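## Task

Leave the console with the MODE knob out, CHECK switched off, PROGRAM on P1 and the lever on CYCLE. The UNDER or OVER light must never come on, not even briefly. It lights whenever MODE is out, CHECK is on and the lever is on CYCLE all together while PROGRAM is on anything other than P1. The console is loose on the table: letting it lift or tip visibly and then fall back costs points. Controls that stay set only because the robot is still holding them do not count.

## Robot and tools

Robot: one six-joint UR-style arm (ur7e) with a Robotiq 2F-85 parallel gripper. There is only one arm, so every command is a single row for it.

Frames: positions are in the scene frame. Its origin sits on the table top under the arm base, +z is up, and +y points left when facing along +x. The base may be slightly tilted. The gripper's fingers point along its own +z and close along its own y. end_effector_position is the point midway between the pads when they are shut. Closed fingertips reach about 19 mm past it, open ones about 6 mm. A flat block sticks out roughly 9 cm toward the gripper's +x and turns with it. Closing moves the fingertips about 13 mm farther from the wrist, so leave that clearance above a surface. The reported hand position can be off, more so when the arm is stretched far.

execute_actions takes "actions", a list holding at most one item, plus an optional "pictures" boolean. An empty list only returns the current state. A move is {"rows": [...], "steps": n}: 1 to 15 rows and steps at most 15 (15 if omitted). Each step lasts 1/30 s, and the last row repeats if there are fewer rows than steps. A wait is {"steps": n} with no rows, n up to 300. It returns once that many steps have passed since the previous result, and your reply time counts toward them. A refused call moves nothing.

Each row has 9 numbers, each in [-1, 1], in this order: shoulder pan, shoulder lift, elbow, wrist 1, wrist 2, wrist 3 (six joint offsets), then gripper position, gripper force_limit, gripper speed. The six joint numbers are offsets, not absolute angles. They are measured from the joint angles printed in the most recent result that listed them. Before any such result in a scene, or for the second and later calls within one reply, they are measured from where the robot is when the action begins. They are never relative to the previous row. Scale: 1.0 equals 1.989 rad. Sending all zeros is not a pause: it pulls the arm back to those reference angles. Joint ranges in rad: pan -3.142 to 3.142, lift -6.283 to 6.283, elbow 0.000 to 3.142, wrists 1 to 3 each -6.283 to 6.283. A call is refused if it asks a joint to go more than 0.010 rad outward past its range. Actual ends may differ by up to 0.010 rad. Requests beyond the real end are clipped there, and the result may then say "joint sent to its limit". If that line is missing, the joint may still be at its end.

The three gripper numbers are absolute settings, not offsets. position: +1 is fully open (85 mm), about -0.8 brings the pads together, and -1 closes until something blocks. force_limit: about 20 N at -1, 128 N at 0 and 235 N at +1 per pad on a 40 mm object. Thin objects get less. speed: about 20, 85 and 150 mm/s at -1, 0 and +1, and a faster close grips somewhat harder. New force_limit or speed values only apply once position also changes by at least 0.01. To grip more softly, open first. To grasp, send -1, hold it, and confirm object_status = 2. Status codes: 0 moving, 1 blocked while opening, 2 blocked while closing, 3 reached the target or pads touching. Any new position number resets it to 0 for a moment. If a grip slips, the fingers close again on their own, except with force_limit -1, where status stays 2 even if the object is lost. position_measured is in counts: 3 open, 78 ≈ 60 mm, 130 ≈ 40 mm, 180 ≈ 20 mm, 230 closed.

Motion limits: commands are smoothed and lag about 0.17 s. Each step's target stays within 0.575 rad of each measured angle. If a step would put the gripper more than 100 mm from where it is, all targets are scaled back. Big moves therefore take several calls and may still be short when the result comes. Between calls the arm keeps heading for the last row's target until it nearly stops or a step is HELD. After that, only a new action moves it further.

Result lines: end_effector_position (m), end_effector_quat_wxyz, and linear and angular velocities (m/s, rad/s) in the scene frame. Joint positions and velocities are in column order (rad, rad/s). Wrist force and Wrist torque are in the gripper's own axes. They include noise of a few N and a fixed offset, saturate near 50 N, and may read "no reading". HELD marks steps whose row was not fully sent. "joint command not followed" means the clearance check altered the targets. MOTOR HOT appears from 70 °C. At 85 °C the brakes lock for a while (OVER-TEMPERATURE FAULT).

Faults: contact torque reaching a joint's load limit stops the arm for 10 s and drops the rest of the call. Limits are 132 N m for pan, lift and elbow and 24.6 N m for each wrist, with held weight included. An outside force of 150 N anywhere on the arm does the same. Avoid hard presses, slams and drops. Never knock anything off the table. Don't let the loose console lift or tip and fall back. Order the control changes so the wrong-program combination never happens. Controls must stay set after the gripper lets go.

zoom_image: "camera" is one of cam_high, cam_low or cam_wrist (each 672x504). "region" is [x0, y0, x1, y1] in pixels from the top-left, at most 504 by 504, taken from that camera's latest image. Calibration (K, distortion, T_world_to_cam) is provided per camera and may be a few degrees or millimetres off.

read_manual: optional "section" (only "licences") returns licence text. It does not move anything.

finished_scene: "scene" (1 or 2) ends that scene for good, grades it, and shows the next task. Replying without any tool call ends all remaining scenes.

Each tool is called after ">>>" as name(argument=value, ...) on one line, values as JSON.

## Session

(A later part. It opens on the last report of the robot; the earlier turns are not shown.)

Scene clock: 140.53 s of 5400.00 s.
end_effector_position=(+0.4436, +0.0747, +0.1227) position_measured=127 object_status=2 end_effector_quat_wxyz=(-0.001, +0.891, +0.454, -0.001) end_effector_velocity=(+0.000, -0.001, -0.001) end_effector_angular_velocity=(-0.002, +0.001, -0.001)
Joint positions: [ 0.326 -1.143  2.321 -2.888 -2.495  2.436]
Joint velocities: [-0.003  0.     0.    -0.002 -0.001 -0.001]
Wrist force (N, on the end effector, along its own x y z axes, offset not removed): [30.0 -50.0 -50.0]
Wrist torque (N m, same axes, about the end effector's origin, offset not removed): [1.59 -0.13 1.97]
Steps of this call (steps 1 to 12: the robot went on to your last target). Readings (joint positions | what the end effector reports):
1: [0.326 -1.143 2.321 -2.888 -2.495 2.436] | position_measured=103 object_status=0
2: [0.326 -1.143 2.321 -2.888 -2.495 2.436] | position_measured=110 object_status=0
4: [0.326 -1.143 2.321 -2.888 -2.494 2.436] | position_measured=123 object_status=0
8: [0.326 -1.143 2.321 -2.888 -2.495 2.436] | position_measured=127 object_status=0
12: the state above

>>> execute_actions(actions=[{"rows": [[0,0,0,0,0,-0.1,-1,-0.5,0],[0,0,0,0,0,-0.2,-1,-0.5,0],[0,0,0,0,0,-0.3,-1,-0.5,0],[0,0,0,0,0,-0.4,-1,-0.5,0]], "steps": 15}])

Scene clock: 150.57 s of 5400.00 s.
end_effector_position=(+0.4430, +0.0759, +0.1229) position_measured=128 object_status=2 end_effector_quat_wxyz=(-0.003, +0.891, +0.454, -0.001) end_effector_velocity=(-0.000, +0.000, -0.000) end_effector_angular_velocity=(+0.000, +0.000, +0.001)
Joint positions: [ 0.327 -1.143  2.321 -2.888 -2.492  2.436]
Joint velocities: [-0.     0.001  0.    -0.     0.    -0.001]
Wrist force (N, on the end effector, along its own x y z axes, offset not removed): [14.8 -50.0 -50.0]
Wrist torque (N m, same axes, about the end effector's origin, offset not removed): [0.97 -0.11 1.44]
TORQUE FAULT: the external load on joint 5 (wrist 2) reached its load limit, and the arm stopped for 10 seconds. The arm ran no command of this call. The arm holds where it stopped, with its grip as last carried out, and accepts commands again: back off and push less far. The arm stops again, at the same cost, whenever a joint's load reaches its limit.
The stop began at step 1 of this call (marked STOPPED below). From that step on the arm followed nothing that you had sent. 15 steps, steps kept back included, did not run and will not run. Nothing is kept back now, and the robot has no last target.
Steps of this call (steps 1 to 301: the stop). Readings (joint positions | what the end effector reports):
1: [0.327 -1.143 2.321 -2.888 -2.493 2.436] | position_measured=127 object_status=2 STOPPED
2: [0.327 -1.143 2.321 -2.888 -2.493 2.436] | position_measured=127 object_status=2
4: [0.327 -1.143 2.321 -2.888 -2.492 2.436] | position_measured=128 object_status=2
8: [0.327 -1.143 2.321 -2.888 -2.492 2.436] | position_measured=128 object_status=2
301: the state above
camera_calibration (this result's frames):
cam_wrist: T_world_to_cam=[[0.807762, -0.587877, -0.0438274, -0.304535], [-0.563063, -0.791408, 0.237978, 0.318176], [-0.174587, -0.167552, -0.970281, 0.357503], [0, 0, 0, 1]] pos_world=[0.487561, 0.132678, 0.257813]

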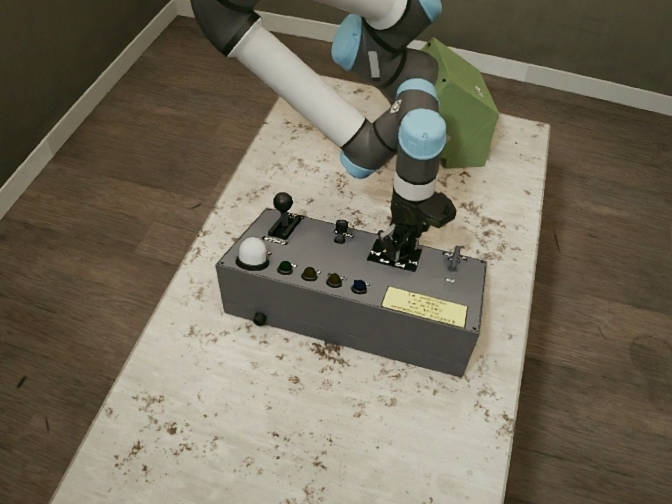

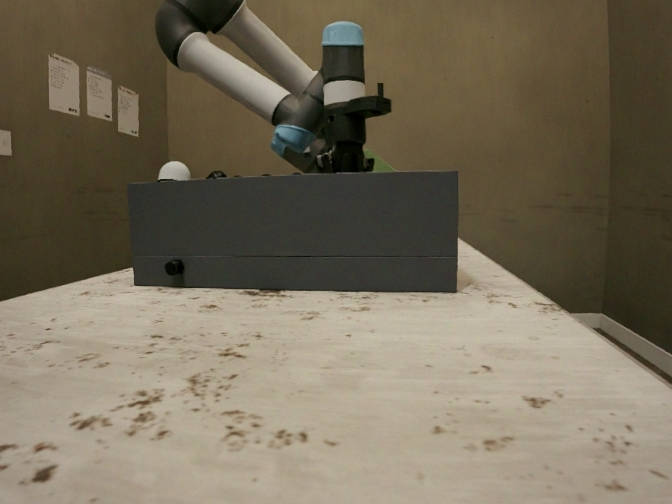

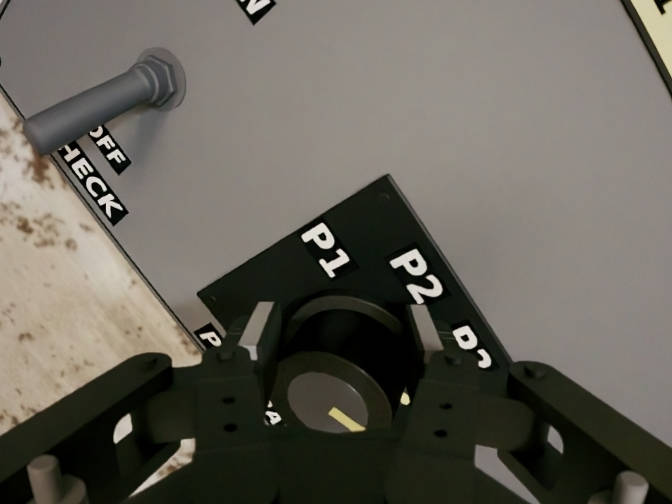

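>>> execute_actions(actions=[{"rows": [[0,0,0,0,0,0,1,0,1],[0,0,0,0,0,0,1,0,1],[0,0,0,0,0,0,1,0,1],[0,0,0,0,0,0,1,0,1],[0,0,0,0,0,0,1,0,1],[0,0,0,0,0,0,1,0,1],[0.0089,-0.0061,-0.0004,0.0188,-0.0033,0,1,0,1]], "steps": 15}], pictures=false)

>>> execute_actions(actions=[{"rows": [[0,0,0,0,0,0,-1,-0.8,-0.5]], "steps": 15}], pictures=false)

>>> execute_actions(actions=[{"steps": 20}], pictures=false)

Scene clock: 168.87 s of 5400.00 s.
end_effector_position=(+0.4409, +0.0769, +0.1292) position_measured=4 object_status=0 end_effector_quat_wxyz=(-0.001, +0.885, +0.466, -0.002) end_effector_velocity=(-0.002, +0.002, +0.008) end_effector_angular_velocity=(-0.004, -0.002, +0.031)
Joint positions: [ 0.343 -1.154  2.321 -2.855 -2.498  2.436]
Joint velocities: [ 0.019 -0.012 -0.001  0.038 -0.006  0.   ]
Wrist force (N, on the end effector, along its own x y z axes, offset not removed): [0.1 2.9 -0.7]
Wrist torque (N m, same axes, about the end effector's origin, offset not removed): [0.44 0.34 0.04]
Steps of this call (steps 1 to 90: nothing new was sent; then 14.80 s passed at rest; steps 91 to 105: all 15 steps of this action). Readings (joint positions | what the end effector reports):
91: [0.327 -1.143 2.321 -2.888 -2.492 2.436] | position_measured=129 object_status=0
92: [0.327 -1.143 2.321 -2.888 -2.492 2.436] | position_measured=127 object_status=0
94: [0.327 -1.143 2.321 -2.888 -2.494 2.436] | position_measured=109 object_status=0
98: [0.330 -1.145 2.321 -2.882 -2.494 2.436] | position_measured=59 object_status=0
105: the state above

Scene clock: 169.37 s of 5400.00 s.
end_effector_position=(+0.4409, +0.0769, +0.1292) position_measured=61 object_status=0 end_effector_quat_wxyz=(-0.001, +0.885, +0.466, -0.002) end_effector_velocity=(+0.000, -0.000, -0.000) end_effector_angular_velocity=(+0.000, +0.000, -0.001)
Joint positions: [ 0.343 -1.154  2.321 -2.854 -2.498  2.436]
Joint velocities: [-0.001 -0.    -0.    -0.001  0.001 -0.001]
Wrist force (N, on the end effector, along its own x y z axes, offset not removed): [0.4 -0.8 2.7]
Wrist torque (N m, same axes, about the end effector's origin, offset not removed): [-0.13 0.06 -0.01]
Steps of this call (steps 1 to 15: all 15 steps of this action). Readings (joint positions | what the end effector reports):
1: [0.343 -1.154 2.321 -2.854 -2.498 2.436] | position_measured=4 object_status=0
2: [0.343 -1.154 2.321 -2.853 -2.498 2.436] | position_measured=4 object_status=0
4: [0.343 -1.154 2.321 -2.853 -2.498 2.436] | position_measured=11 object_status=0
8: [0.343 -1.154 2.321 -2.854 -2.498 2.436] | position_measured=28 object_status=0
15: the state above

Scene clock: 170.03 s of 5400.00 s.
end_effector_position=(+0.4408, +0.0771, +0.1291) position_measured=136 object_status=0 end_effector_quat_wxyz=(-0.001, +0.885, +0.466, -0.002) end_effector_velocity=(+0.000, -0.001, -0.000) end_effector_angular_velocity=(-0.005, -0.001, +0.000)
Joint positions: [ 0.343 -1.154  2.321 -2.855 -2.497  2.436]
Joint velocities: [-0.001  0.    -0.    -0.    -0.005 -0.001]
Wrist force (N, on the end effector, along its own x y z axes, offset not removed): [27.8 -41.3 -18.4]
Wrist torque (N m, same axes, about the end effector's origin, offset not removed): [0.49 -0.23 0.67]
Steps of this call (steps 1 to 15: the robot went on to your last target; steps 16 to 20: nothing new was sent). Readings (joint positions | what the end effector reports):
1: [0.343 -1.154 2.321 -2.854 -2.498 2.436] | position_measured=65 object_status=0
2: [0.343 -1.154 2.321 -2.854 -2.498 2.436] | position_measured=70 object_status=0
4: [0.343 -1.154 2.321 -2.855 -2.498 2.436] | position_measured=79 object_status=0
8: [0.343 -1.154 2.321 -2.855 -2.498 2.436] | position_measured=98 object_status=0
20: the state above
The arm was judged still, so your last target was given up. Only a new action makes it travel on or press farther. Fingers that are still opening or closing keep moving.

>>> execute_actions(actions=[{"rows": [[0.0036,0.0043,0.0033,-0.0027,-0.0006,0,-1,-0.8,-0.5]], "steps": 15}], pictures=false)

Scene clock: 179.70 s of 5400.00 s.
end_effector_position=(+0.4364, +0.0810, +0.1291) position_measured=136 object_status=2 end_effector_quat_wxyz=(-0.001, +0.882, +0.471, -0.001) end_effector_velocity=(-0.002, +0.001, -0.000) end_effector_angular_velocity=(+0.000, +0.001, +0.004)
Joint positions: [ 0.35  -1.145  2.327 -2.86  -2.499  2.436]
Joint velocities: [ 0.002  0.002  0.002 -0.     0.     0.001]
Wrist force (N, on the end effector, along its own x y z axes, offset not removed): [39.3 50.0 -28.2]
Wrist torque (N m, same axes, about the end effector's origin, offset not removed): [-1.59 0.26 -1.33]
Steps of this call (steps 1 to 90: nothing new was sent; then 6.17 s passed at rest; steps 91 to 105: all 15 steps of this action). Readings (joint positions | what the end effector reports):
91: [0.343 -1.154 2.321 -2.855 -2.498 2.436] | position_measured=136 object_status=2
92: [0.344 -1.152 2.322 -2.856 -2.498 2.436] | position_measured=136 object_status=2
94: [0.346 -1.150 2.324 -2.858 -2.500 2.436] | position_measured=136 object_status=2
98: [0.349 -1.147 2.326 -2.860 -2.500 2.436] | position_measured=136 object_status=2
105: the state above

>>> execute_actions(actions=[{"rows": [[-0.0020,-0.0024,-0.0018,0.0015,0.0003,0,-1,-0.8,-0.5]], "steps": 15}], pictures=false)

Scene clock: 184.03 s of 5400.00 s.
end_effector_position=(+0.4387, +0.0789, +0.1291) position_measured=137 object_status=2 end_effector_quat_wxyz=(-0.001, +0.884, +0.468, -0.002) end_effector_velocity=(+0.001, -0.001, +0.000) end_effector_angular_velocity=(-0.001, -0.002, -0.002)
Joint positions: [ 0.346 -1.15   2.324 -2.857 -2.498  2.436]
Joint velocities: [-0.    -0.001 -0.001 -0.    -0.001  0.   ]
Wrist force (N, on the end effector, along its own x y z axes, offset not removed): [34.0 18.5 -26.9]
Wrist torque (N m, same axes, about the end effector's origin, offset not removed): [-0.86 -0.12 -0.26]
Steps of this call (steps 1 to 15: the robot went on to your last target; steps 16 to 90: nothing new was sent; then 0.83 s passed at rest; steps 91 to 105: all 15 steps of this action). Readings (joint positions | what the end effector reports):
91: [0.350 -1.145 2.327 -2.860 -2.499 2.436] | position_measured=136 object_status=2
92: [0.349 -1.146 2.327 -2.859 -2.498 2.436] | position_measured=136 object_status=2
94: [0.348 -1.147 2.326 -2.858 -2.498 2.436] | position_measured=136 object_status=2
98: [0.347 -1.149 2.324 -2.857 -2.498 2.436] | position_measured=137 object_status=2
105: the state above

Try rotating.

>>> execute_actions(actions=[{"rows": [[0,0,0,0,0,-0.05,-1,-0.8,-0.5],[0,0,0,0,0,-0.1,-1,-0.8,-0.5],[0,0,0,0,0,-0.15,-1,-0.8,-0.5],[0,0,0,0,0,-0.2,-1,-0.8,-0.5],[0,0,0,0,0,-0.27,-1,-0.8,-0.5]], "steps": 15}])

Scene clock: 196.17 s of 5400.00 s.
end_effector_position=(+0.4372, +0.0806, +0.1288) position_measured=137 object_status=2 end_effector_quat_wxyz=(-0.004, +0.796, +0.605, -0.002) end_effector_velocity=(+0.000, -0.000, +0.000) end_effector_angular_velocity=(+0.000, -0.001, -0.001)
Joint positions: [ 0.346 -1.149  2.324 -2.854 -2.493  2.114]
Joint velocities: [ 0.    -0.    -0.    -0.    -0.     0.001]
Wrist force (N, on the end effector, along its own x y z axes, offset not removed): [35.0 -47.2 -18.3]
Wrist torque (N m, same axes, about the end effector's origin, offset not removed): [1.52 0.21 1.07]
TORQUE FAULT: the external load on joint 5 (wrist 2) reached its load limit, and the arm stopped for 10 seconds. The arm's remaining commands of this call were not run. The arm holds where it stopped, with its grip as last carried out, and accepts commands again: back off and push less far. The arm stops again, at the same cost, whenever a joint's load reaches its limit.
The stop began at step 64 of this call (marked STOPPED below). From that step on the arm followed nothing that you had sent. 7 steps, steps kept back included, did not run and will not run. Nothing is kept back now, and the robot has no last target.
Steps of this call (steps 1 to 15: the robot went on to your last target; steps 16 to 55: nothing new was sent; steps 56 to 63: the first 8 steps of this action; steps 64 to 364: the stop). Readings (joint positions | what the end effector reports):
56: [0.346 -1.150 2.323 -2.857 -2.498 2.435] | position_measured=137 object_status=2
57: [0.346 -1.150 2.323 -2.857 -2.498 2.426] | position_measured=137 object_status=2
59: [0.346 -1.150 2.323 -2.857 -2.498 2.362] | position_measured=137 object_status=2
63: [0.346 -1.150 2.324 -2.856 -2.496 2.114] | position_measured=137 object_status=2
64: [0.346 -1.149 2.324 -2.855 -2.494 2.107] | position_measured=137 object_status=2 STOPPED
364: the state above
camera_calibration (this result's frames):
cam_wrist: T_world_to_cam=[[0.962309, -0.267918, -0.0467035, -0.389829], [-0.249935, -0.938941, 0.236478, 0.192433], [-0.107209, -0.215892, -0.970514, 0.337443], [0, 0, 0, 1]] pos_world=[0.459408, 0.149093, 0.263781]

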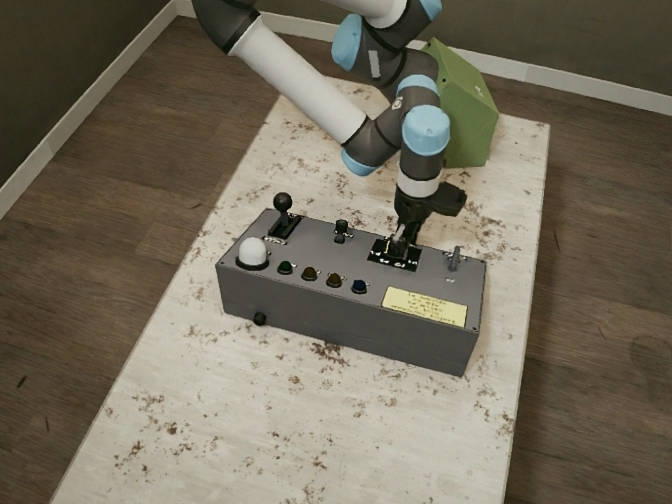

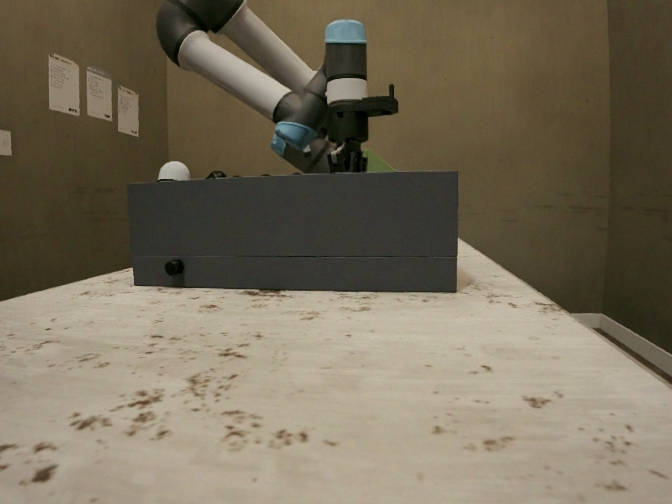

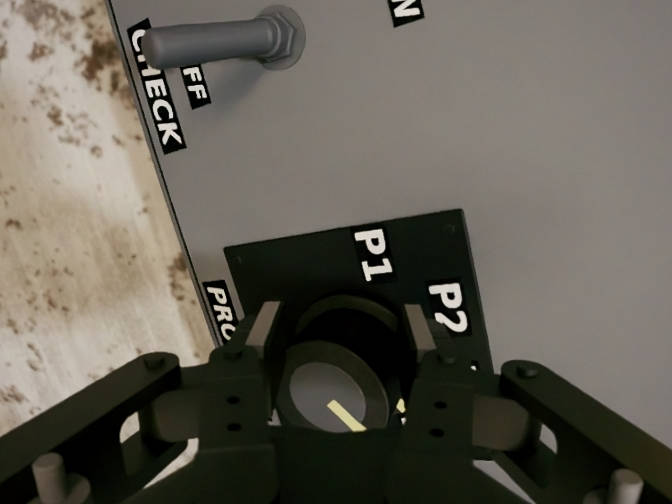

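>>> execute_actions(actions=[{"rows": [[0,0,0,0,0,0,0.2,0,1],[0,0,0,0,0,0,0.2,0,1],[0,0,0,0,0,0,0.2,0,1],[0,0,0,0,0,0,0.2,0,1],[0,0,0,0,0,0,0.2,0,1],[0,0,0,0,0,0,0.2,0,1],[-0.0049,-0.0112,0.0123,-0.0100,-0.0022,0,0.2,0,1]], "steps": 15}], pictures=false)

>>> execute_actions(actions=[{"steps": 15}], pictures=false)

Scene clock: 212.17 s of 5400.00 s.
end_effector_position=(+0.4334, +0.0714, +0.1291) position_measured=104 object_status=0 end_effector_quat_wxyz=(-0.001, +0.801, +0.598, -0.001) end_effector_velocity=(-0.005, -0.010, +0.001) end_effector_angular_velocity=(-0.005, -0.004, -0.021)
Joint positions: [ 0.338 -1.169  2.346 -2.872 -2.497  2.114]
Joint velocities: [-0.009 -0.022  0.025 -0.02  -0.004  0.002]
Wrist force (N, on the end effector, along its own x y z axes, offset not removed): [2.6 2.3 0.1]
Wrist torque (N m, same axes, about the end effector's origin, offset not removed): [0.25 -0.55 -0.02]
Steps of this call (steps 1 to 90: nothing new was sent; then 12.50 s passed at rest; steps 91 to 105: all 15 steps of this action). Readings (joint positions | what the end effector reports):
91: [0.346 -1.149 2.324 -2.854 -2.493 2.114] | position_measured=138 object_status=0
92: [0.346 -1.149 2.324 -2.855 -2.494 2.114] | position_measured=136 object_status=0
94: [0.346 -1.149 2.324 -2.855 -2.494 2.114] | position_measured=119 object_status=0
98: [0.344 -1.153 2.328 -2.858 -2.494 2.114] | position_measured=105 object_status=0
105: the state above

Scene clock: 212.67 s of 5400.00 s.
end_effector_position=(+0.4328, +0.0703, +0.1292) position_measured=104 object_status=3 end_effector_quat_wxyz=(-0.001, +0.802, +0.598, -0.001) end_effector_velocity=(+0.000, +0.000, +0.000) end_effector_angular_velocity=(+0.000, -0.001, +0.000)
Joint positions: [ 0.337 -1.171  2.349 -2.874 -2.497  2.114]
Joint velocities: [ 0.001 -0.001  0.     0.     0.    -0.   ]
Wrist force (N, on the end effector, along its own x y z axes, offset not removed): [1.1 0.6 3.2]
Wrist torque (N m, same axes, about the end effector's origin, offset not removed): [0.14 -0.10 0.11]
Steps of this call (steps 1 to 15: the robot went on to your last target). Readings (joint positions | what the end effector reports):
1: [0.337 -1.170 2.347 -2.873 -2.497 2.114] | position_measured=104 object_status=3
2: [0.337 -1.170 2.347 -2.873 -2.497 2.114] | position_measured=104 object_status=3
4: [0.337 -1.171 2.348 -2.874 -2.497 2.114] | position_measured=104 object_status=3
8: [0.337 -1.171 2.349 -2.874 -2.497 2.114] | position_measured=104 object_status=3
15: the state above
The arm was judged still, so your last target was given up. Only a new action makes it travel on or press farther. Fingers that are still opening or closing keep moving.

>>> execute_actions(actions=[{"rows": [[0,0,0,0,0,0,-1,-0.6,-0.5]], "steps": 15}], pictures=false)

Scene clock: 217.27 s of 5400.00 s.
end_effector_position=(+0.4328, +0.0703, +0.1293) position_measured=129 object_status=2 end_effector_quat_wxyz=(-0.001, +0.802, +0.598, -0.001) end_effector_velocity=(+0.000, -0.000, +0.000) end_effector_angular_velocity=(+0.000, -0.001, -0.000)
Joint positions: [ 0.337 -1.171  2.349 -2.874 -2.497  2.114]
Joint velocities: [ 0.001 -0.    -0.    -0.    -0.    -0.   ]
Wrist force (N, on the end effector, along its own x y z axes, offset not removed): [-3.7 -23.4 -50.0]
Wrist torque (N m, same axes, about the end effector's origin, offset not removed): [2.07 -0.19 0.01]
Steps of this call (steps 1 to 90: nothing new was sent; then 1.10 s passed at rest; steps 91 to 105: all 15 steps of this action). Readings (joint positions | what the end effector reports):
91: [0.337 -1.171 2.349 -2.874 -2.497 2.114] | position_measured=104 object_status=0
92: [0.337 -1.171 2.349 -2.874 -2.497 2.114] | position_measured=105 object_status=0
94: [0.337 -1.171 2.349 -2.874 -2.497 2.114] | position_measured=111 object_status=0
98: [0.337 -1.171 2.349 -2.874 -2.497 2.114] | position_measured=127 object_status=0
105: the state above

>>> execute_actions(actions=[{"rows": [[0,0,0,0,0,0,0.2,0,1],[0,0,0,0,0,0,0.2,0,1],[0,0,0,0,0,0,0.2,0,1],[0,0,0,0,0,0,0.2,0,1],[0.0038,-0.0046,-0.0013,0.0108,-0.0005,0,0.2,0,1]], "steps": 15}], pictures=false)

>>> execute_actions(actions=[{"rows": [[0,0,0,0,0,0,-1,-0.6,-0.5]], "steps": 15}], pictures=false)

Scene clock: 225.07 s of 5400.00 s.
end_effector_position=(+0.4329, +0.0703, +0.1328) position_measured=104 object_status=3 end_effector_quat_wxyz=(-0.001, +0.798, +0.602, -0.001) end_effector_velocity=(-0.000, +0.000, +0.002) end_effector_angular_velocity=(+0.001, -0.001, +0.006)
Joint positions: [ 0.344 -1.18   2.347 -2.854 -2.498  2.114]
Joint velocities: [ 0.005 -0.006 -0.001  0.012 -0.     0.001]
Wrist force (N, on the end effector, along its own x y z axes, offset not removed): [0.2 0.4 1.7]
Wrist torque (N m, same axes, about the end effector's origin, offset not removed): [0.09 0.06 0.03]
Steps of this call (steps 1 to 15: the robot went on to your last target; steps 16 to 90: nothing new was sent; then 4.30 s passed at rest; steps 91 to 105: all 15 steps of this action). Readings (joint positions | what the end effector reports):
91: [0.337 -1.171 2.349 -2.874 -2.497 2.114] | position_measured=129 object_status=0
92: [0.337 -1.171 2.349 -2.874 -2.497 2.114] | position_measured=128 object_status=0
94: [0.336 -1.171 2.349 -2.874 -2.497 2.114] | position_measured=112 object_status=0
98: [0.340 -1.176 2.348 -2.863 -2.498 2.114] | position_measured=104 object_status=0
105: the state above

Scene clock: 225.57 s of 5400.00 s.
end_effector_position=(+0.4333, +0.0701, +0.1331) position_measured=148 object_status=0 end_effector_quat_wxyz=(-0.000, +0.799, +0.602, -0.001) end_effector_velocity=(-0.000, +0.000, +0.000) end_effector_angular_velocity=(+0.000, -0.000, +0.001)
Joint positions: [ 0.344 -1.18   2.346 -2.855 -2.499  2.114]
Joint velocities: [ 0.001  0.     0.     0.     0.    -0.   ]
Wrist force (N, on the end effector, along its own x y z axes, offset not removed): [-3.7 31.5 -50.0]
Wrist torque (N m, same axes, about the end effector's origin, offset not removed): [0.52 0.26 -0.64]
Steps of this call (steps 1 to 15: all 15 steps of this action). Readings (joint positions | what the end effector reports):
1: [0.344 -1.180 2.347 -2.854 -2.498 2.114] | position_measured=104 object_status=0
2: [0.344 -1.180 2.347 -2.854 -2.498 2.114] | position_measured=105 object_status=0
4: [0.344 -1.180 2.347 -2.854 -2.498 2.114] | position_measured=111 object_status=0
8: [0.344 -1.180 2.347 -2.854 -2.498 2.114] | position_measured=128 object_status=0
15: the state above

>>> execute_actions(actions=[])

Scene clock: 227.70 s of 5400.00 s.
end_effector_position=(+0.4329, +0.0703, +0.1328) position_measured=148 object_status=2 end_effector_quat_wxyz=(-0.001, +0.798, +0.602, -0.001) end_effector_velocity=(+0.000, -0.000, +0.000) end_effector_angular_velocity=(+0.000, -0.000, -0.000)
Joint positions: [ 0.344 -1.18   2.347 -2.854 -2.498  2.114]
Joint velocities: [ 0.    -0.001 -0.     0.     0.    -0.   ]
Wrist force (N, on the end effector, along its own x y z axes, offset not removed): [0.8 46.8 -50.0]
Wrist torque (N m, same axes, about the end effector's origin, offset not removed): [0.86 -0.26 -0.73]
Steps of this call (steps 1 to 15: the robot went on to your last target; steps 16 to 64: nothing new was sent). Readings (joint positions | what the end effector reports):
1: [0.344 -1.180 2.346 -2.855 -2.499 2.114] | position_measured=148 object_status=0
2: [0.344 -1.180 2.346 -2.855 -2.499 2.114] | position_measured=148 object_status=0
4: [0.344 -1.180 2.346 -2.854 -2.498 2.114] | position_measured=148 object_status=2
8: [0.344 -1.180 2.346 -2.854 -2.498 2.114] | position_measured=148 object_status=2
64: the state above
The arm was judged still, so your last target was given up. Only a new action makes it travel on or press farther. Fingers that are still opening or closing keep moving.
camera_calibration (this result's frames):
cam_wrist: T_world_to_cam=[[0.960199, -0.276251, -0.0412635, -0.38747], [-0.258894, -0.93568, 0.239744, 0.183883], [-0.104839, -0.219519, -0.969959, 0.337853], [0, 0, 0, 1]] pos_world=[0.455075, 0.139181, 0.26763]

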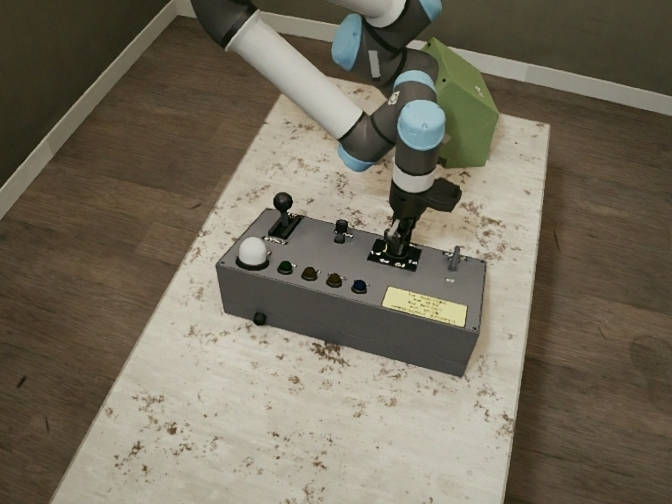

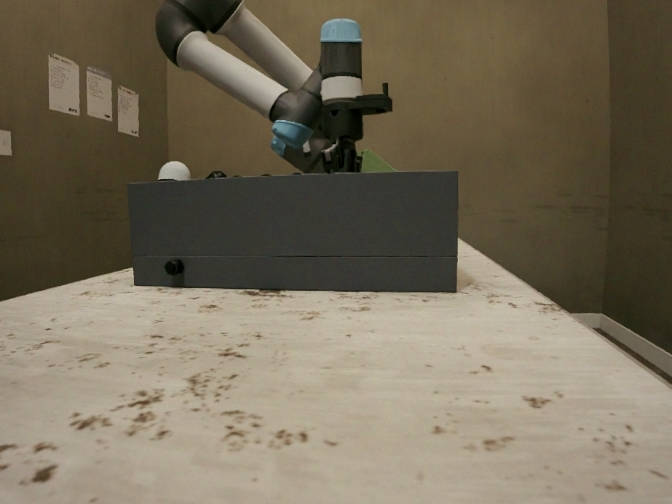

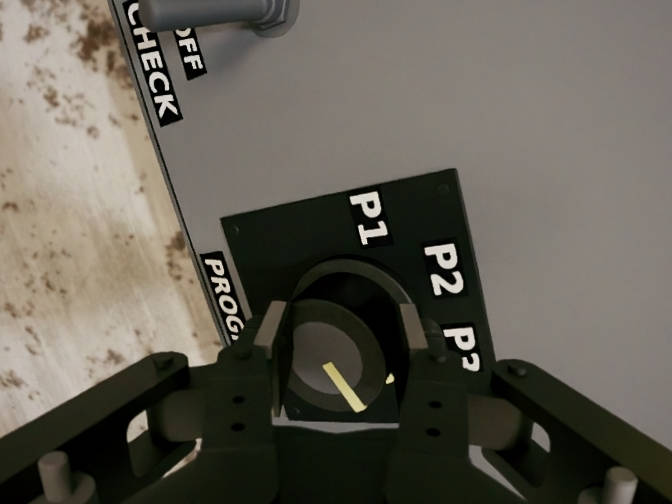

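>>> execute_actions(actions=[{"rows": [[0,0,0,0,0,-0.03,-1,-0.6,-0.5],[0,0,0,0,0,-0.06,-1,-0.6,-0.5],[0,0,0,0,0,-0.09,-1,-0.6,-0.5],[0,0,0,0,0,-0.12,-1,-0.6,-0.5],[0,0,0,0,0,-0.15,-1,-0.6,-0.5],[0,0,0,0,0,-0.18,-1,-0.6,-0.5],[0,0,0,0,0,-0.21,-1,-0.6,-0.5],[0,0,0,0,0,-0.24,-1,-0.6,-0.5],[0,0,0,0,0,-0.27,-1,-0.6,-0.5]], "steps": 15}], pictures=false)

Scene clock: 238.87 s of 5400.00 s.
end_effector_position=(+0.4325, +0.0705, +0.1327) position_measured=155 object_status=0 end_effector_quat_wxyz=(-0.001, +0.630, +0.777, -0.001) end_effector_velocity=(+0.000, +0.000, +0.000) end_effector_angular_velocity=(+0.002, -0.000, +0.441)
Joint positions: [ 0.344 -1.18   2.347 -2.854 -2.498  1.629]
Joint velocities: [ 0.     0.    -0.    -0.     0.    -0.442]
Wrist force (N, on the end effector, along its own x y z axes, offset not removed): [22.2 -20.3 -50.0]
Wrist torque (N m, same axes, about the end effector's origin, offset not removed): [1.45 -0.34 0.26]
Steps of this call (steps 1 to 90: nothing new was sent; then 7.67 s passed at rest; steps 91 to 105: all 15 steps of this action). Readings (joint positions | what the end effector reports):
91: [0.344 -1.180 2.347 -2.854 -2.498 2.113] | position_measured=148 object_status=2
92: [0.344 -1.180 2.347 -2.854 -2.498 2.105] | position_measured=148 object_status=2
94: [0.344 -1.180 2.347 -2.854 -2.498 2.061] | position_measured=148 object_status=2
98: [0.344 -1.180 2.347 -2.854 -2.498 1.894] | position_measured=149 object_status=2
105: the state above

Continue.

>>> execute_actions(actions=[{"rows": [[0,0,0,0,0,-0.06,-1,-0.6,-0.5],[0,0,0,0,0,-0.09,-1,-0.6,-0.5],[0,0,0,0,0,-0.12,-1,-0.6,-0.5],[0,0,0,0,0,-0.15,-1,-0.6,-0.5],[0,0,0,0,0,-0.18,-1,-0.6,-0.5],[0,0,0,0,0,-0.21,-1,-0.6,-0.5],[0,0,0,0,0,-0.24,-1,-0.6,-0.5],[0,0,0,0,0,-0.27,-1,-0.6,-0.5]], "steps": 15}])

Scene clock: 253.37 s of 5400.00 s.
end_effector_position=(+0.4344, +0.0727, +0.1370) position_measured=179 object_status=2 end_effector_quat_wxyz=(+0.000, +0.633, +0.774, +0.005) end_effector_velocity=(+0.000, +0.000, +0.000) end_effector_angular_velocity=(+0.000, -0.001, +0.001)
Joint positions: [ 0.352 -1.184  2.346 -2.857 -2.494  1.636]
Joint velocities: [ 0.001  0.    -0.     0.    -0.    -0.   ]
Wrist force (N, on the end effector, along its own x y z axes, offset not removed): [6.4 24.6 -50.0]
Wrist torque (N m, same axes, about the end effector's origin, offset not removed): [0.38 -0.15 -0.16]
FORCE FAULT: contact force on the arm reached its limit, and the arm stopped for 10 seconds. The contact can be on any part of the arm, not only on its tool. The arm's remaining commands of this call were not run. During the stop the arm's controller moved it back a little, along the way it came. The arm holds still and accepts commands again. Move the arm away from the contact; if what it grips holds it there, let go first. Pushing or pulling that hard again can fault the arm again.
The stop began at step 96 of this call (marked STOPPED below). From that step on the arm followed nothing that you had sent. 10 steps, steps kept back included, did not run and will not run. Nothing is kept back now, and the robot has no last target.
Steps of this call (steps 1 to 30: the robot went on to your last target; steps 31 to 90: nothing new was sent; then 1.30 s passed at rest; steps 91 to 95: the first 5 steps of this action; steps 96 to 396: the stop). Readings (joint positions | what the end effector reports):
91: [0.344 -1.180 2.347 -2.854 -2.498 1.576] | position_measured=155 object_status=2
92: [0.344 -1.180 2.347 -2.854 -2.498 1.568] | position_measured=155 object_status=2
94: [0.344 -1.180 2.347 -2.854 -2.498 1.521] | position_measured=156 object_status=2
96: [0.344 -1.180 2.347 -2.853 -2.497 1.510] | position_measured=156 object_status=2 STOPPED
98: [0.345 -1.180 2.347 -2.852 -2.497 1.510] | position_measured=156 object_status=2
396: the state above
camera_calibration (this result's frames):
cam_wrist: T_world_to_cam=[[0.980091, 0.196169, -0.0306442, -0.432464], [0.197863, -0.952188, 0.232784, -0.0107342], [0.016486, -0.234213, -0.972046, 0.291213], [0, 0, 0, 1]] pos_world=[0.421177, 0.142821, 0.272318]

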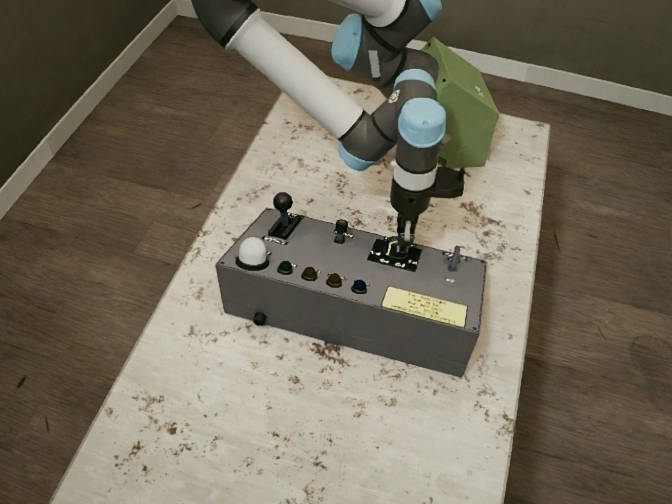

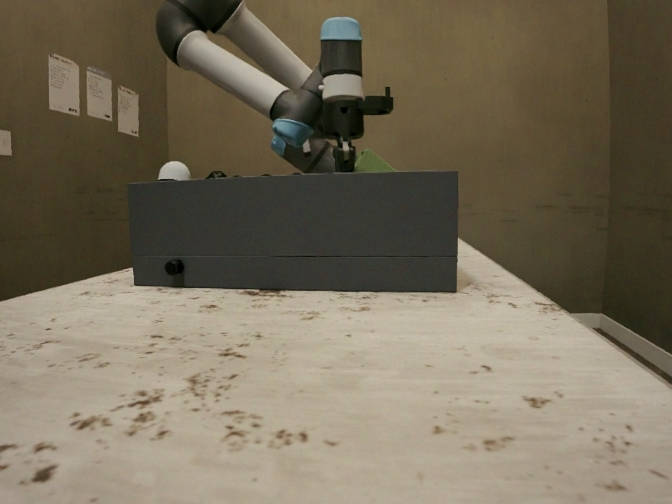

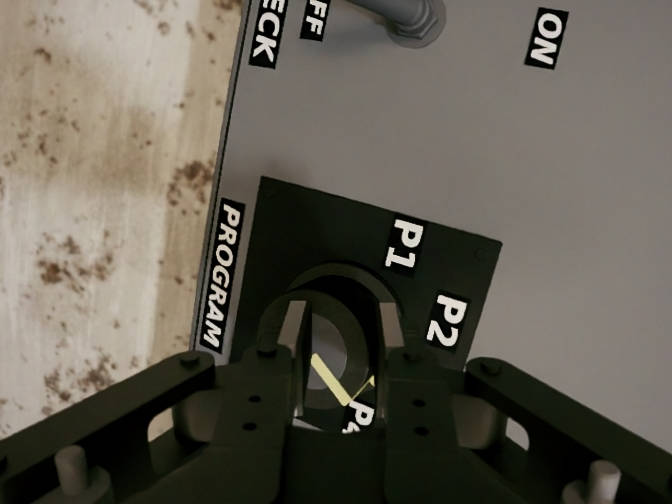

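>>> execute_actions(actions=[{"rows": [[0,0,0,0,0,0,0.2,0,1],[0,0,0,0,0,0,0.2,0,1],[0,0,0,0,0,0,0.2,0,1],[0,0,0,0,0,0,0.2,0,1],[0,0,0,0,0,0,0.2,0,1],[0,0,0,0,0,0,0.2,0,1],[-0.0094,0.0088,0.0022,-0.0140,-0.0013,0,0.2,0,1]], "steps": 15}], pictures=false)

>>> execute_actions(actions=[{"rows": [[0,0,0,0,0,0,-1,-0.8,-0.5]], "steps": 15}], pictures=false)

Scene clock: 263.73 s of 5400.00 s.
end_effector_position=(+0.4327, +0.0709, +0.1284) position_measured=104 object_status=0 end_effector_quat_wxyz=(-0.001, +0.639, +0.769, -0.000) end_effector_velocity=(-0.002, -0.002, -0.009) end_effector_angular_velocity=(-0.007, +0.009, -0.017)
Joint positions: [ 0.336 -1.168  2.35  -2.882 -2.496  1.636]
Joint velocities: [-0.018  0.017  0.004 -0.027 -0.003  0.001]
Wrist force (N, on the end effector, along its own x y z axes, offset not removed): [-1.2 -0.5 2.6]
Wrist torque (N m, same axes, about the end effector's origin, offset not removed): [-0.19 0.29 0.07]
Steps of this call (steps 1 to 90: nothing new was sent; then 6.87 s passed at rest; steps 91 to 105: all 15 steps of this action). Readings (joint positions | what the end effector reports):
91: [0.352 -1.184 2.346 -2.857 -2.494 1.636] | position_measured=180 object_status=0
92: [0.352 -1.184 2.346 -2.857 -2.494 1.636] | position_measured=178 object_status=0
94: [0.352 -1.183 2.346 -2.856 -2.494 1.636] | position_measured=160 object_status=0
98: [0.349 -1.180 2.347 -2.861 -2.495 1.636] | position_measured=114 object_status=0
105: the state above

Scene clock: 264.23 s of 5400.00 s.
end_effector_position=(+0.4324, +0.0710, +0.1284) position_measured=121 object_status=0 end_effector_quat_wxyz=(-0.001, +0.639, +0.770, -0.000) end_effector_velocity=(+0.001, +0.000, +0.000) end_effector_angular_velocity=(+0.001, -0.002, +0.001)
Joint positions: [ 0.336 -1.168  2.35  -2.881 -2.496  1.636]
Joint velocities: [ 0.001  0.    -0.002 -0.     0.    -0.002]
Wrist force (N, on the end effector, along its own x y z axes, offset not removed): [9.3 -50.0 -50.0]
Wrist torque (N m, same axes, about the end effector's origin, offset not removed): [1.59 -0.36 0.65]
Steps of this call (steps 1 to 15: all 15 steps of this action). Readings (joint positions | what the end effector reports):
1: [0.335 -1.168 2.350 -2.882 -2.497 1.636] | position_measured=104 object_status=0
2: [0.335 -1.168 2.350 -2.882 -2.497 1.636] | position_measured=105 object_status=0
4: [0.335 -1.168 2.350 -2.882 -2.497 1.636] | position_measured=111 object_status=0
8: [0.336 -1.168 2.350 -2.881 -2.497 1.636] | position_measured=120 object_status=0
15: the state above

>>> execute_actions(actions=[{"steps": 10}], pictures=false)

Scene clock: 267.60 s of 5400.00 s.
end_effector_position=(+0.4327, +0.0709, +0.1284) position_measured=121 object_status=2 end_effector_quat_wxyz=(-0.001, +0.639, +0.769, -0.000) end_effector_velocity=(+0.000, -0.000, +0.000) end_effector_angular_velocity=(-0.000, -0.000, +0.000)
Joint positions: [ 0.336 -1.168  2.35  -2.882 -2.496  1.636]
Joint velocities: [ 0.  0. -0. -0. -0. -0.]
Wrist force (N, on the end effector, along its own x y z axes, offset not removed): [12.5 -50.0 -50.0]
Wrist torque (N m, same axes, about the end effector's origin, offset not removed): [1.59 -0.64 0.54]
Steps of this call (steps 1 to 15: the robot went on to your last target; steps 16 to 90: nothing new was sent; then 0.37 s passed at rest). Readings (joint positions | what the end effector reports):
1: [0.336 -1.168 2.350 -2.881 -2.496 1.636] | position_measured=121 object_status=0
2: [0.336 -1.168 2.350 -2.881 -2.496 1.636] | position_measured=121 object_status=2
4: [0.336 -1.168 2.350 -2.882 -2.496 1.636] | position_measured=121 object_status=2
8: [0.336 -1.168 2.350 -2.882 -2.496 1.636] | position_measured=121 object_status=2
90: the state above
The arm was judged still, so your last target was given up. Only a new action makes it travel on or press farther. Fingers that are still opening or closing keep moving.

>>> execute_actions(actions=[{"rows": [[0.0005,-0.0005,0.0038,-0.0027,0,0,-1,-0.8,-0.5]], "steps": 15}], pictures=false)

Scene clock: 275.63 s of 5400.00 s.
end_effector_position=(+0.4298, +0.0708, +0.1284) position_measured=130 object_status=0 end_effector_quat_wxyz=(-0.001, +0.638, +0.770, -0.000) end_effector_velocity=(-0.001, +0.000, -0.000) end_effector_angular_velocity=(+0.001, +0.000, +0.000)
Joint positions: [ 0.337 -1.169  2.357 -2.887 -2.497  1.636]
Joint velocities: [ 0.     0.     0.001 -0.001  0.001  0.   ]
Wrist force (N, on the end effector, along its own x y z axes, offset not removed): [0.7 -27.7 -50.0]
Wrist torque (N m, same axes, about the end effector's origin, offset not removed): [3.33 -0.44 0.33]
Steps of this call (steps 1 to 90: nothing new was sent; then 4.53 s passed at rest; steps 91 to 105: all 15 steps of this action). Readings (joint positions | what the end effector reports):
91: [0.336 -1.168 2.350 -2.882 -2.496 1.636] | position_measured=121 object_status=2
92: [0.336 -1.168 2.351 -2.882 -2.497 1.636] | position_measured=121 object_status=2
94: [0.336 -1.168 2.353 -2.885 -2.497 1.636] | position_measured=121 object_status=2
98: [0.336 -1.169 2.356 -2.886 -2.497 1.636] | position_measured=126 object_status=0
105: the state above

Better. Another −2 mm in x, then rotate.

>>> execute_actions(actions=[{"rows": [[0.0003,-0.0003,0.0025,-0.0018,0,0,-1,-0.8,-0.5]], "steps": 15}], pictures=false)

Scene clock: 278.10 s of 5400.00 s.
end_effector_position=(+0.4279, +0.0708, +0.1284) position_measured=131 object_status=2 end_effector_quat_wxyz=(-0.001, +0.638, +0.770, -0.000) end_effector_velocity=(-0.001, +0.000, +0.000) end_effector_angular_velocity=(-0.000, -0.000, +0.002)
Joint positions: [ 0.337 -1.17   2.362 -2.891 -2.497  1.636]
Joint velocities: [ 0.001 -0.     0.001 -0.    -0.    -0.001]
Wrist force (N, on the end effector, along its own x y z axes, offset not removed): [5.4 38.7 -50.0]
Wrist torque (N m, same axes, about the end effector's origin, offset not removed): [0.94 -0.75 -0.27]
Steps of this call (steps 1 to 15: the robot went on to your last target; steps 16 to 59: nothing new was sent; steps 60 to 74: all 15 steps of this action). Readings (joint positions | what the end effector reports):
60: [0.337 -1.169 2.358 -2.887 -2.496 1.636] | position_measured=130 object_status=2
61: [0.337 -1.169 2.358 -2.888 -2.496 1.636] | position_measured=130 object_status=2
63: [0.337 -1.169 2.360 -2.889 -2.496 1.636] | position_measured=130 object_status=2
67: [0.337 -1.170 2.361 -2.890 -2.496 1.636] | position_measured=131 object_status=2
74: the state above

>>> execute_actions(actions=[{"rows": [[-0.0002,0.0002,-0.0013,0.0009,0,0,-1,-0.8,-0.5],[-0.0002,0.0002,-0.0013,0.0009,0,-0.03,-1,-0.8,-0.5],[-0.0002,0.0002,-0.0013,0.0009,0,-0.06,-1,-0.8,-0.5],[-0.0002,0.0002,-0.0013,0.0009,0,-0.09,-1,-0.8,-0.5],[-0.0002,0.0002,-0.0013,0.0009,0,-0.12,-1,-0.8,-0.5],[-0.0002,0.0002,-0.0013,0.0009,0,-0.15,-1,-0.8,-0.5],[-0.0002,0.0002,-0.0013,0.0009,0,-0.18,-1,-0.8,-0.5],[-0.0002,0.0002,-0.0013,0.0009,0,-0.21,-1,-0.8,-0.5],[-0.0002,0.0002,-0.0013,0.0009,0,-0.24,-1,-0.8,-0.5],[-0.0002,0.0002,-0.0013,0.0009,0,-0.27,-1,-0.8,-0.5]], "steps": 15}], pictures=false)

Scene clock: 293.73 s of 5400.00 s.
end_effector_position=(+0.4292, +0.0731, +0.1304) position_measured=140 object_status=2 end_effector_quat_wxyz=(-0.002, +0.597, +0.802, +0.002) end_effector_velocity=(-0.001, -0.000, -0.000) end_effector_angular_velocity=(-0.001, +0.001, -0.000)
Joint positions: [ 0.343 -1.17   2.356 -2.881 -2.494  1.539]
Joint velocities: [-0.001  0.     0.001  0.    -0.     0.001]
Wrist force (N, on the end effector, along its own x y z axes, offset not removed): [7.4 -25.8 -50.0]
Wrist torque (N m, same axes, about the end effector's origin, offset not removed): [2.05 -0.06 0.19]
FORCE FAULT: contact force on the arm reached its limit, and the arm stopped for 10 seconds. The contact can be on any part of the arm, not only on its tool. The arm's remaining commands of this call were not run. During the stop the arm's controller moved it back a little, along the way it came. The arm holds still and accepts commands again. Move the arm away from the contact; if what it grips holds it there, let go first. Pushing or pulling that hard again can fault the arm again.
The stop began at step 100 of this call (marked STOPPED below). From that step on the arm followed nothing that you had sent. 6 steps, steps kept back included, did not run and will not run. Nothing is kept back now, and the robot has no last target.
Steps of this call (steps 1 to 15: the robot went on to your last target; steps 16 to 90: nothing new was sent; then 2.30 s passed at rest; steps 91 to 99: the first 9 steps of this action; steps 100 to 400: the stop). Readings (joint positions | what the end effector reports):
91: [0.337 -1.170 2.362 -2.890 -2.497 1.636] | position_measured=131 object_status=2
92: [0.337 -1.170 2.362 -2.890 -2.497 1.635] | position_measured=131 object_status=2
94: [0.337 -1.170 2.361 -2.889 -2.497 1.610] | position_measured=131 object_status=2
98: [0.337 -1.169 2.361 -2.888 -2.497 1.465] | position_measured=131 object_status=2
100: [0.338 -1.169 2.361 -2.887 -2.496 1.409] | position_measured=131 object_status=2 STOPPED
400: the state above

>>> execute_actions(actions=[{"rows": [[0,0,0,0,0,0,0.3,0,1]], "steps": 10}])

Scene clock: 298.80 s of 5400.00 s.
end_effector_position=(+0.4291, +0.0730, +0.1302) position_measured=92 object_status=0 end_effector_quat_wxyz=(-0.002, +0.597, +0.802, +0.001) end_effector_velocity=(+0.000, -0.000, -0.000) end_effector_angular_velocity=(-0.000, +0.000, -0.000)
Joint positions: [ 0.342 -1.17   2.356 -2.881 -2.494  1.539]
Joint velocities: [-0. -0. -0.  0. -0.  0.]
Wrist force (N, on the end effector, along its own x y z axes, offset not removed): [-1.0 -1.2 0.8]
Wrist torque (N m, same axes, about the end effector's origin, offset not removed): [-0.45 0.16 0.04]
Steps of this call (steps 1 to 90: nothing new was sent; then 1.73 s passed at rest; steps 91 to 100: all 10 steps of this action). Readings (joint positions | what the end effector reports):
91: [0.343 -1.170 2.356 -2.881 -2.494 1.539] | position_measured=140 object_status=0
92: [0.343 -1.170 2.356 -2.881 -2.494 1.539] | position_measured=139 object_status=0
94: [0.342 -1.170 2.356 -2.881 -2.494 1.539] | position_measured=121 object_status=0
98: [0.342 -1.170 2.356 -2.881 -2.494 1.539] | position_measured=94 object_status=0
100: the state above
camera_calibration (this result's frames):
cam_wrist: T_world_to_cam=[[0.957696, 0.285195, -0.038502, -0.423498], [0.286096, -0.929063, 0.234501, -0.0475274], [0.0311078, -0.235596, -0.971353, 0.278529], [0, 0, 0, 1]] pos_world=[0.410515, 0.142244, 0.265389]

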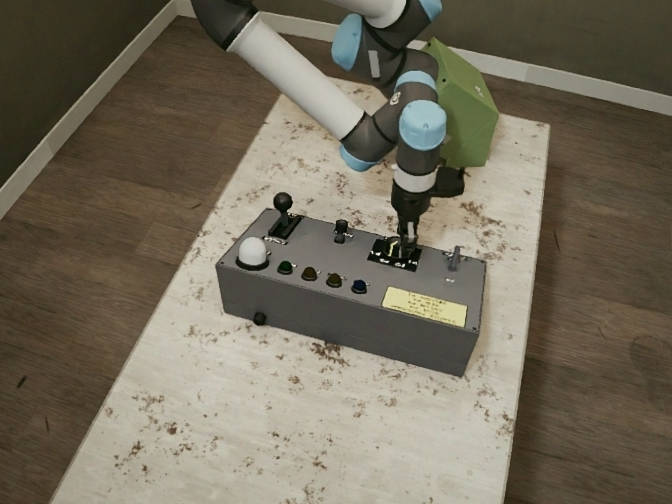

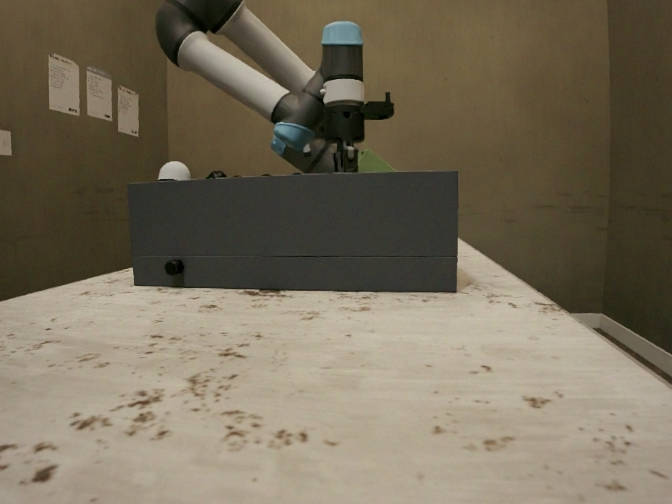

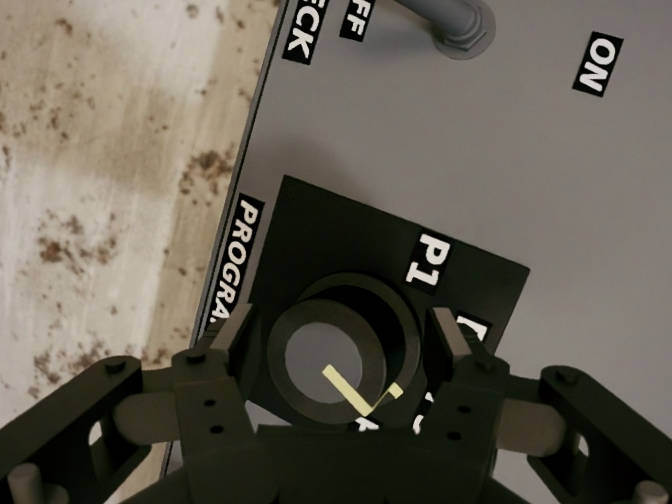

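>>> execute_actions(actions=[{"rows": [[-0.0056,-0.0066,0.0029,-0.0038,-0.0015,0,0.3,0,1]], "steps": 15}], pictures=false)

>>> execute_actions(actions=[{"rows": [[0,0,0,0,0,0,-1,-0.8,-0.5]], "steps": 15}], pictures=false)

Scene clock: 312.83 s of 5400.00 s.
end_effector_position=(+0.4305, +0.0655, +0.1295) position_measured=91 object_status=3 end_effector_quat_wxyz=(-0.000, +0.604, +0.797, +0.000) end_effector_velocity=(+0.000, -0.001, -0.000) end_effector_angular_velocity=(-0.001, +0.000, -0.003)
Joint positions: [ 0.331 -1.183  2.362 -2.888 -2.497  1.539]
Joint velocities: [-0.002 -0.002  0.001 -0.001 -0.    -0.   ]
Wrist force (N, on the end effector, along its own x y z axes, offset not removed): [0.6 -1.0 2.9]
Wrist torque (N m, same axes, about the end effector's origin, offset not removed): [-0.30 -0.01 0.12]
Steps of this call (steps 1 to 15: the robot went on to your last target; steps 16 to 90: nothing new was sent; then 10.53 s passed at rest; steps 91 to 105: all 15 steps of this action). Readings (joint positions | what the end effector reports):
91: [0.343 -1.170 2.357 -2.881 -2.494 1.539] | position_measured=91 object_status=3
92: [0.341 -1.172 2.357 -2.882 -2.495 1.539] | position_measured=91 object_status=3
94: [0.337 -1.177 2.359 -2.884 -2.496 1.539] | position_measured=91 object_status=3
98: [0.333 -1.181 2.361 -2.887 -2.497 1.539] | position_measured=91 object_status=3
105: the state above

Scene clock: 313.33 s of 5400.00 s.
end_effector_position=(+0.4305, +0.0655, +0.1295) position_measured=130 object_status=0 end_effector_quat_wxyz=(-0.000, +0.604, +0.797, +0.000) end_effector_velocity=(-0.000, +0.000, -0.000) end_effector_angular_velocity=(+0.000, +0.000, +0.002)
Joint positions: [ 0.332 -1.183  2.362 -2.888 -2.497  1.539]
Joint velocities: [ 0.     0.     0.     0.     0.    -0.001]
Wrist force (N, on the end effector, along its own x y z axes, offset not removed): [8.8 -30.3 -50.0]
Wrist torque (N m, same axes, about the end effector's origin, offset not removed): [2.03 -1.07 0.34]
Steps of this call (steps 1 to 15: all 15 steps of this action). Readings (joint positions | what the end effector reports):
1: [0.331 -1.183 2.362 -2.888 -2.497 1.539] | position_measured=91 object_status=0
2: [0.331 -1.183 2.362 -2.888 -2.497 1.539] | position_measured=92 object_status=0
4: [0.331 -1.183 2.362 -2.888 -2.497 1.539] | position_measured=98 object_status=0
8: [0.331 -1.183 2.362 -2.888 -2.497 1.539] | position_measured=116 object_status=0
15: the state above

>>> execute_actions(actions=[{"rows": [[0.0002,-0.0002,0.0018,-0.0013,0,0,-1,-0.8,-0.5],[0.0002,-0.0002,0.0018,-0.0013,0,0,-1,-0.8,-0.5],[0.0002,-0.0002,0.0018,-0.0013,0,0,-1,-0.8,-0.5],[0.0002,-0.0002,0.0018,-0.0013,0,-0.03,-1,-0.8,-0.5],[0.0002,-0.0002,0.0018,-0.0013,0,-0.06,-1,-0.8,-0.5],[0.0002,-0.0002,0.0018,-0.0013,0,-0.09,-1,-0.8,-0.5],[0.0002,-0.0002,0.0018,-0.0013,0,-0.12,-1,-0.8,-0.5],[0.0002,-0.0002,0.0018,-0.0013,0,-0.15,-1,-0.8,-0.5],[0.0002,-0.0002,0.0018,-0.0013,0,-0.18,-1,-0.8,-0.5],[0.0002,-0.0002,0.0018,-0.0013,0,-0.21,-1,-0.8,-0.5],[0.0002,-0.0002,0.0018,-0.0013,0,-0.24,-1,-0.8,-0.5]], "steps": 15}], pictures=false)

Scene clock: 330.40 s of 5400.00 s.
end_effector_position=(+0.4297, +0.0667, +0.1315) position_measured=140 object_status=2 end_effector_quat_wxyz=(+0.001, +0.548, +0.837, +0.002) end_effector_velocity=(+0.000, +0.000, +0.000) end_effector_angular_velocity=(+0.000, -0.001, +0.001)
Joint positions: [ 0.337 -1.185  2.365 -2.889 -2.496  1.403]
Joint velocities: [ 0.001 -0.001 -0.    -0.    -0.    -0.001]
Wrist force (N, on the end effector, along its own x y z axes, offset not removed): [6.1 -2.7 -50.0]
Wrist torque (N m, same axes, about the end effector's origin, offset not removed): [0.73 -0.60 0.46]
FORCE FAULT: contact force on the arm reached its limit, and the arm stopped for 10 seconds. The contact can be on any part of the arm, not only on its tool. The arm's remaining commands of this call were not run. During the stop the arm's controller moved it back a little, along the way it came. The arm holds still and accepts commands again. Move the arm away from the contact; if what it grips holds it there, let go first. Pushing or pulling that hard again can fault the arm again.
The stop began at step 103 of this call (marked STOPPED below). From that step on the arm followed nothing that you had sent. 3 steps, steps kept back included, did not run and will not run. Nothing is kept back now, and the robot has no last target.
Steps of this call (steps 1 to 15: the robot went on to your last target; steps 16 to 90: nothing new was sent; then 3.63 s passed at rest; steps 91 to 102: the first 12 steps of this action; steps 103 to 403: the stop). Readings (joint positions | what the end effector reports):
91: [0.331 -1.183 2.362 -2.888 -2.497 1.539] | position_measured=130 object_status=2
92: [0.331 -1.183 2.362 -2.888 -2.497 1.539] | position_measured=130 object_status=2
94: [0.331 -1.183 2.364 -2.890 -2.497 1.538] | position_measured=130 object_status=2
98: [0.332 -1.183 2.365 -2.891 -2.497 1.452] | position_measured=130 object_status=2
103: [0.333 -1.183 2.366 -2.890 -2.497 1.273] | position_measured=130 object_status=2 STOPPED
403: the state above


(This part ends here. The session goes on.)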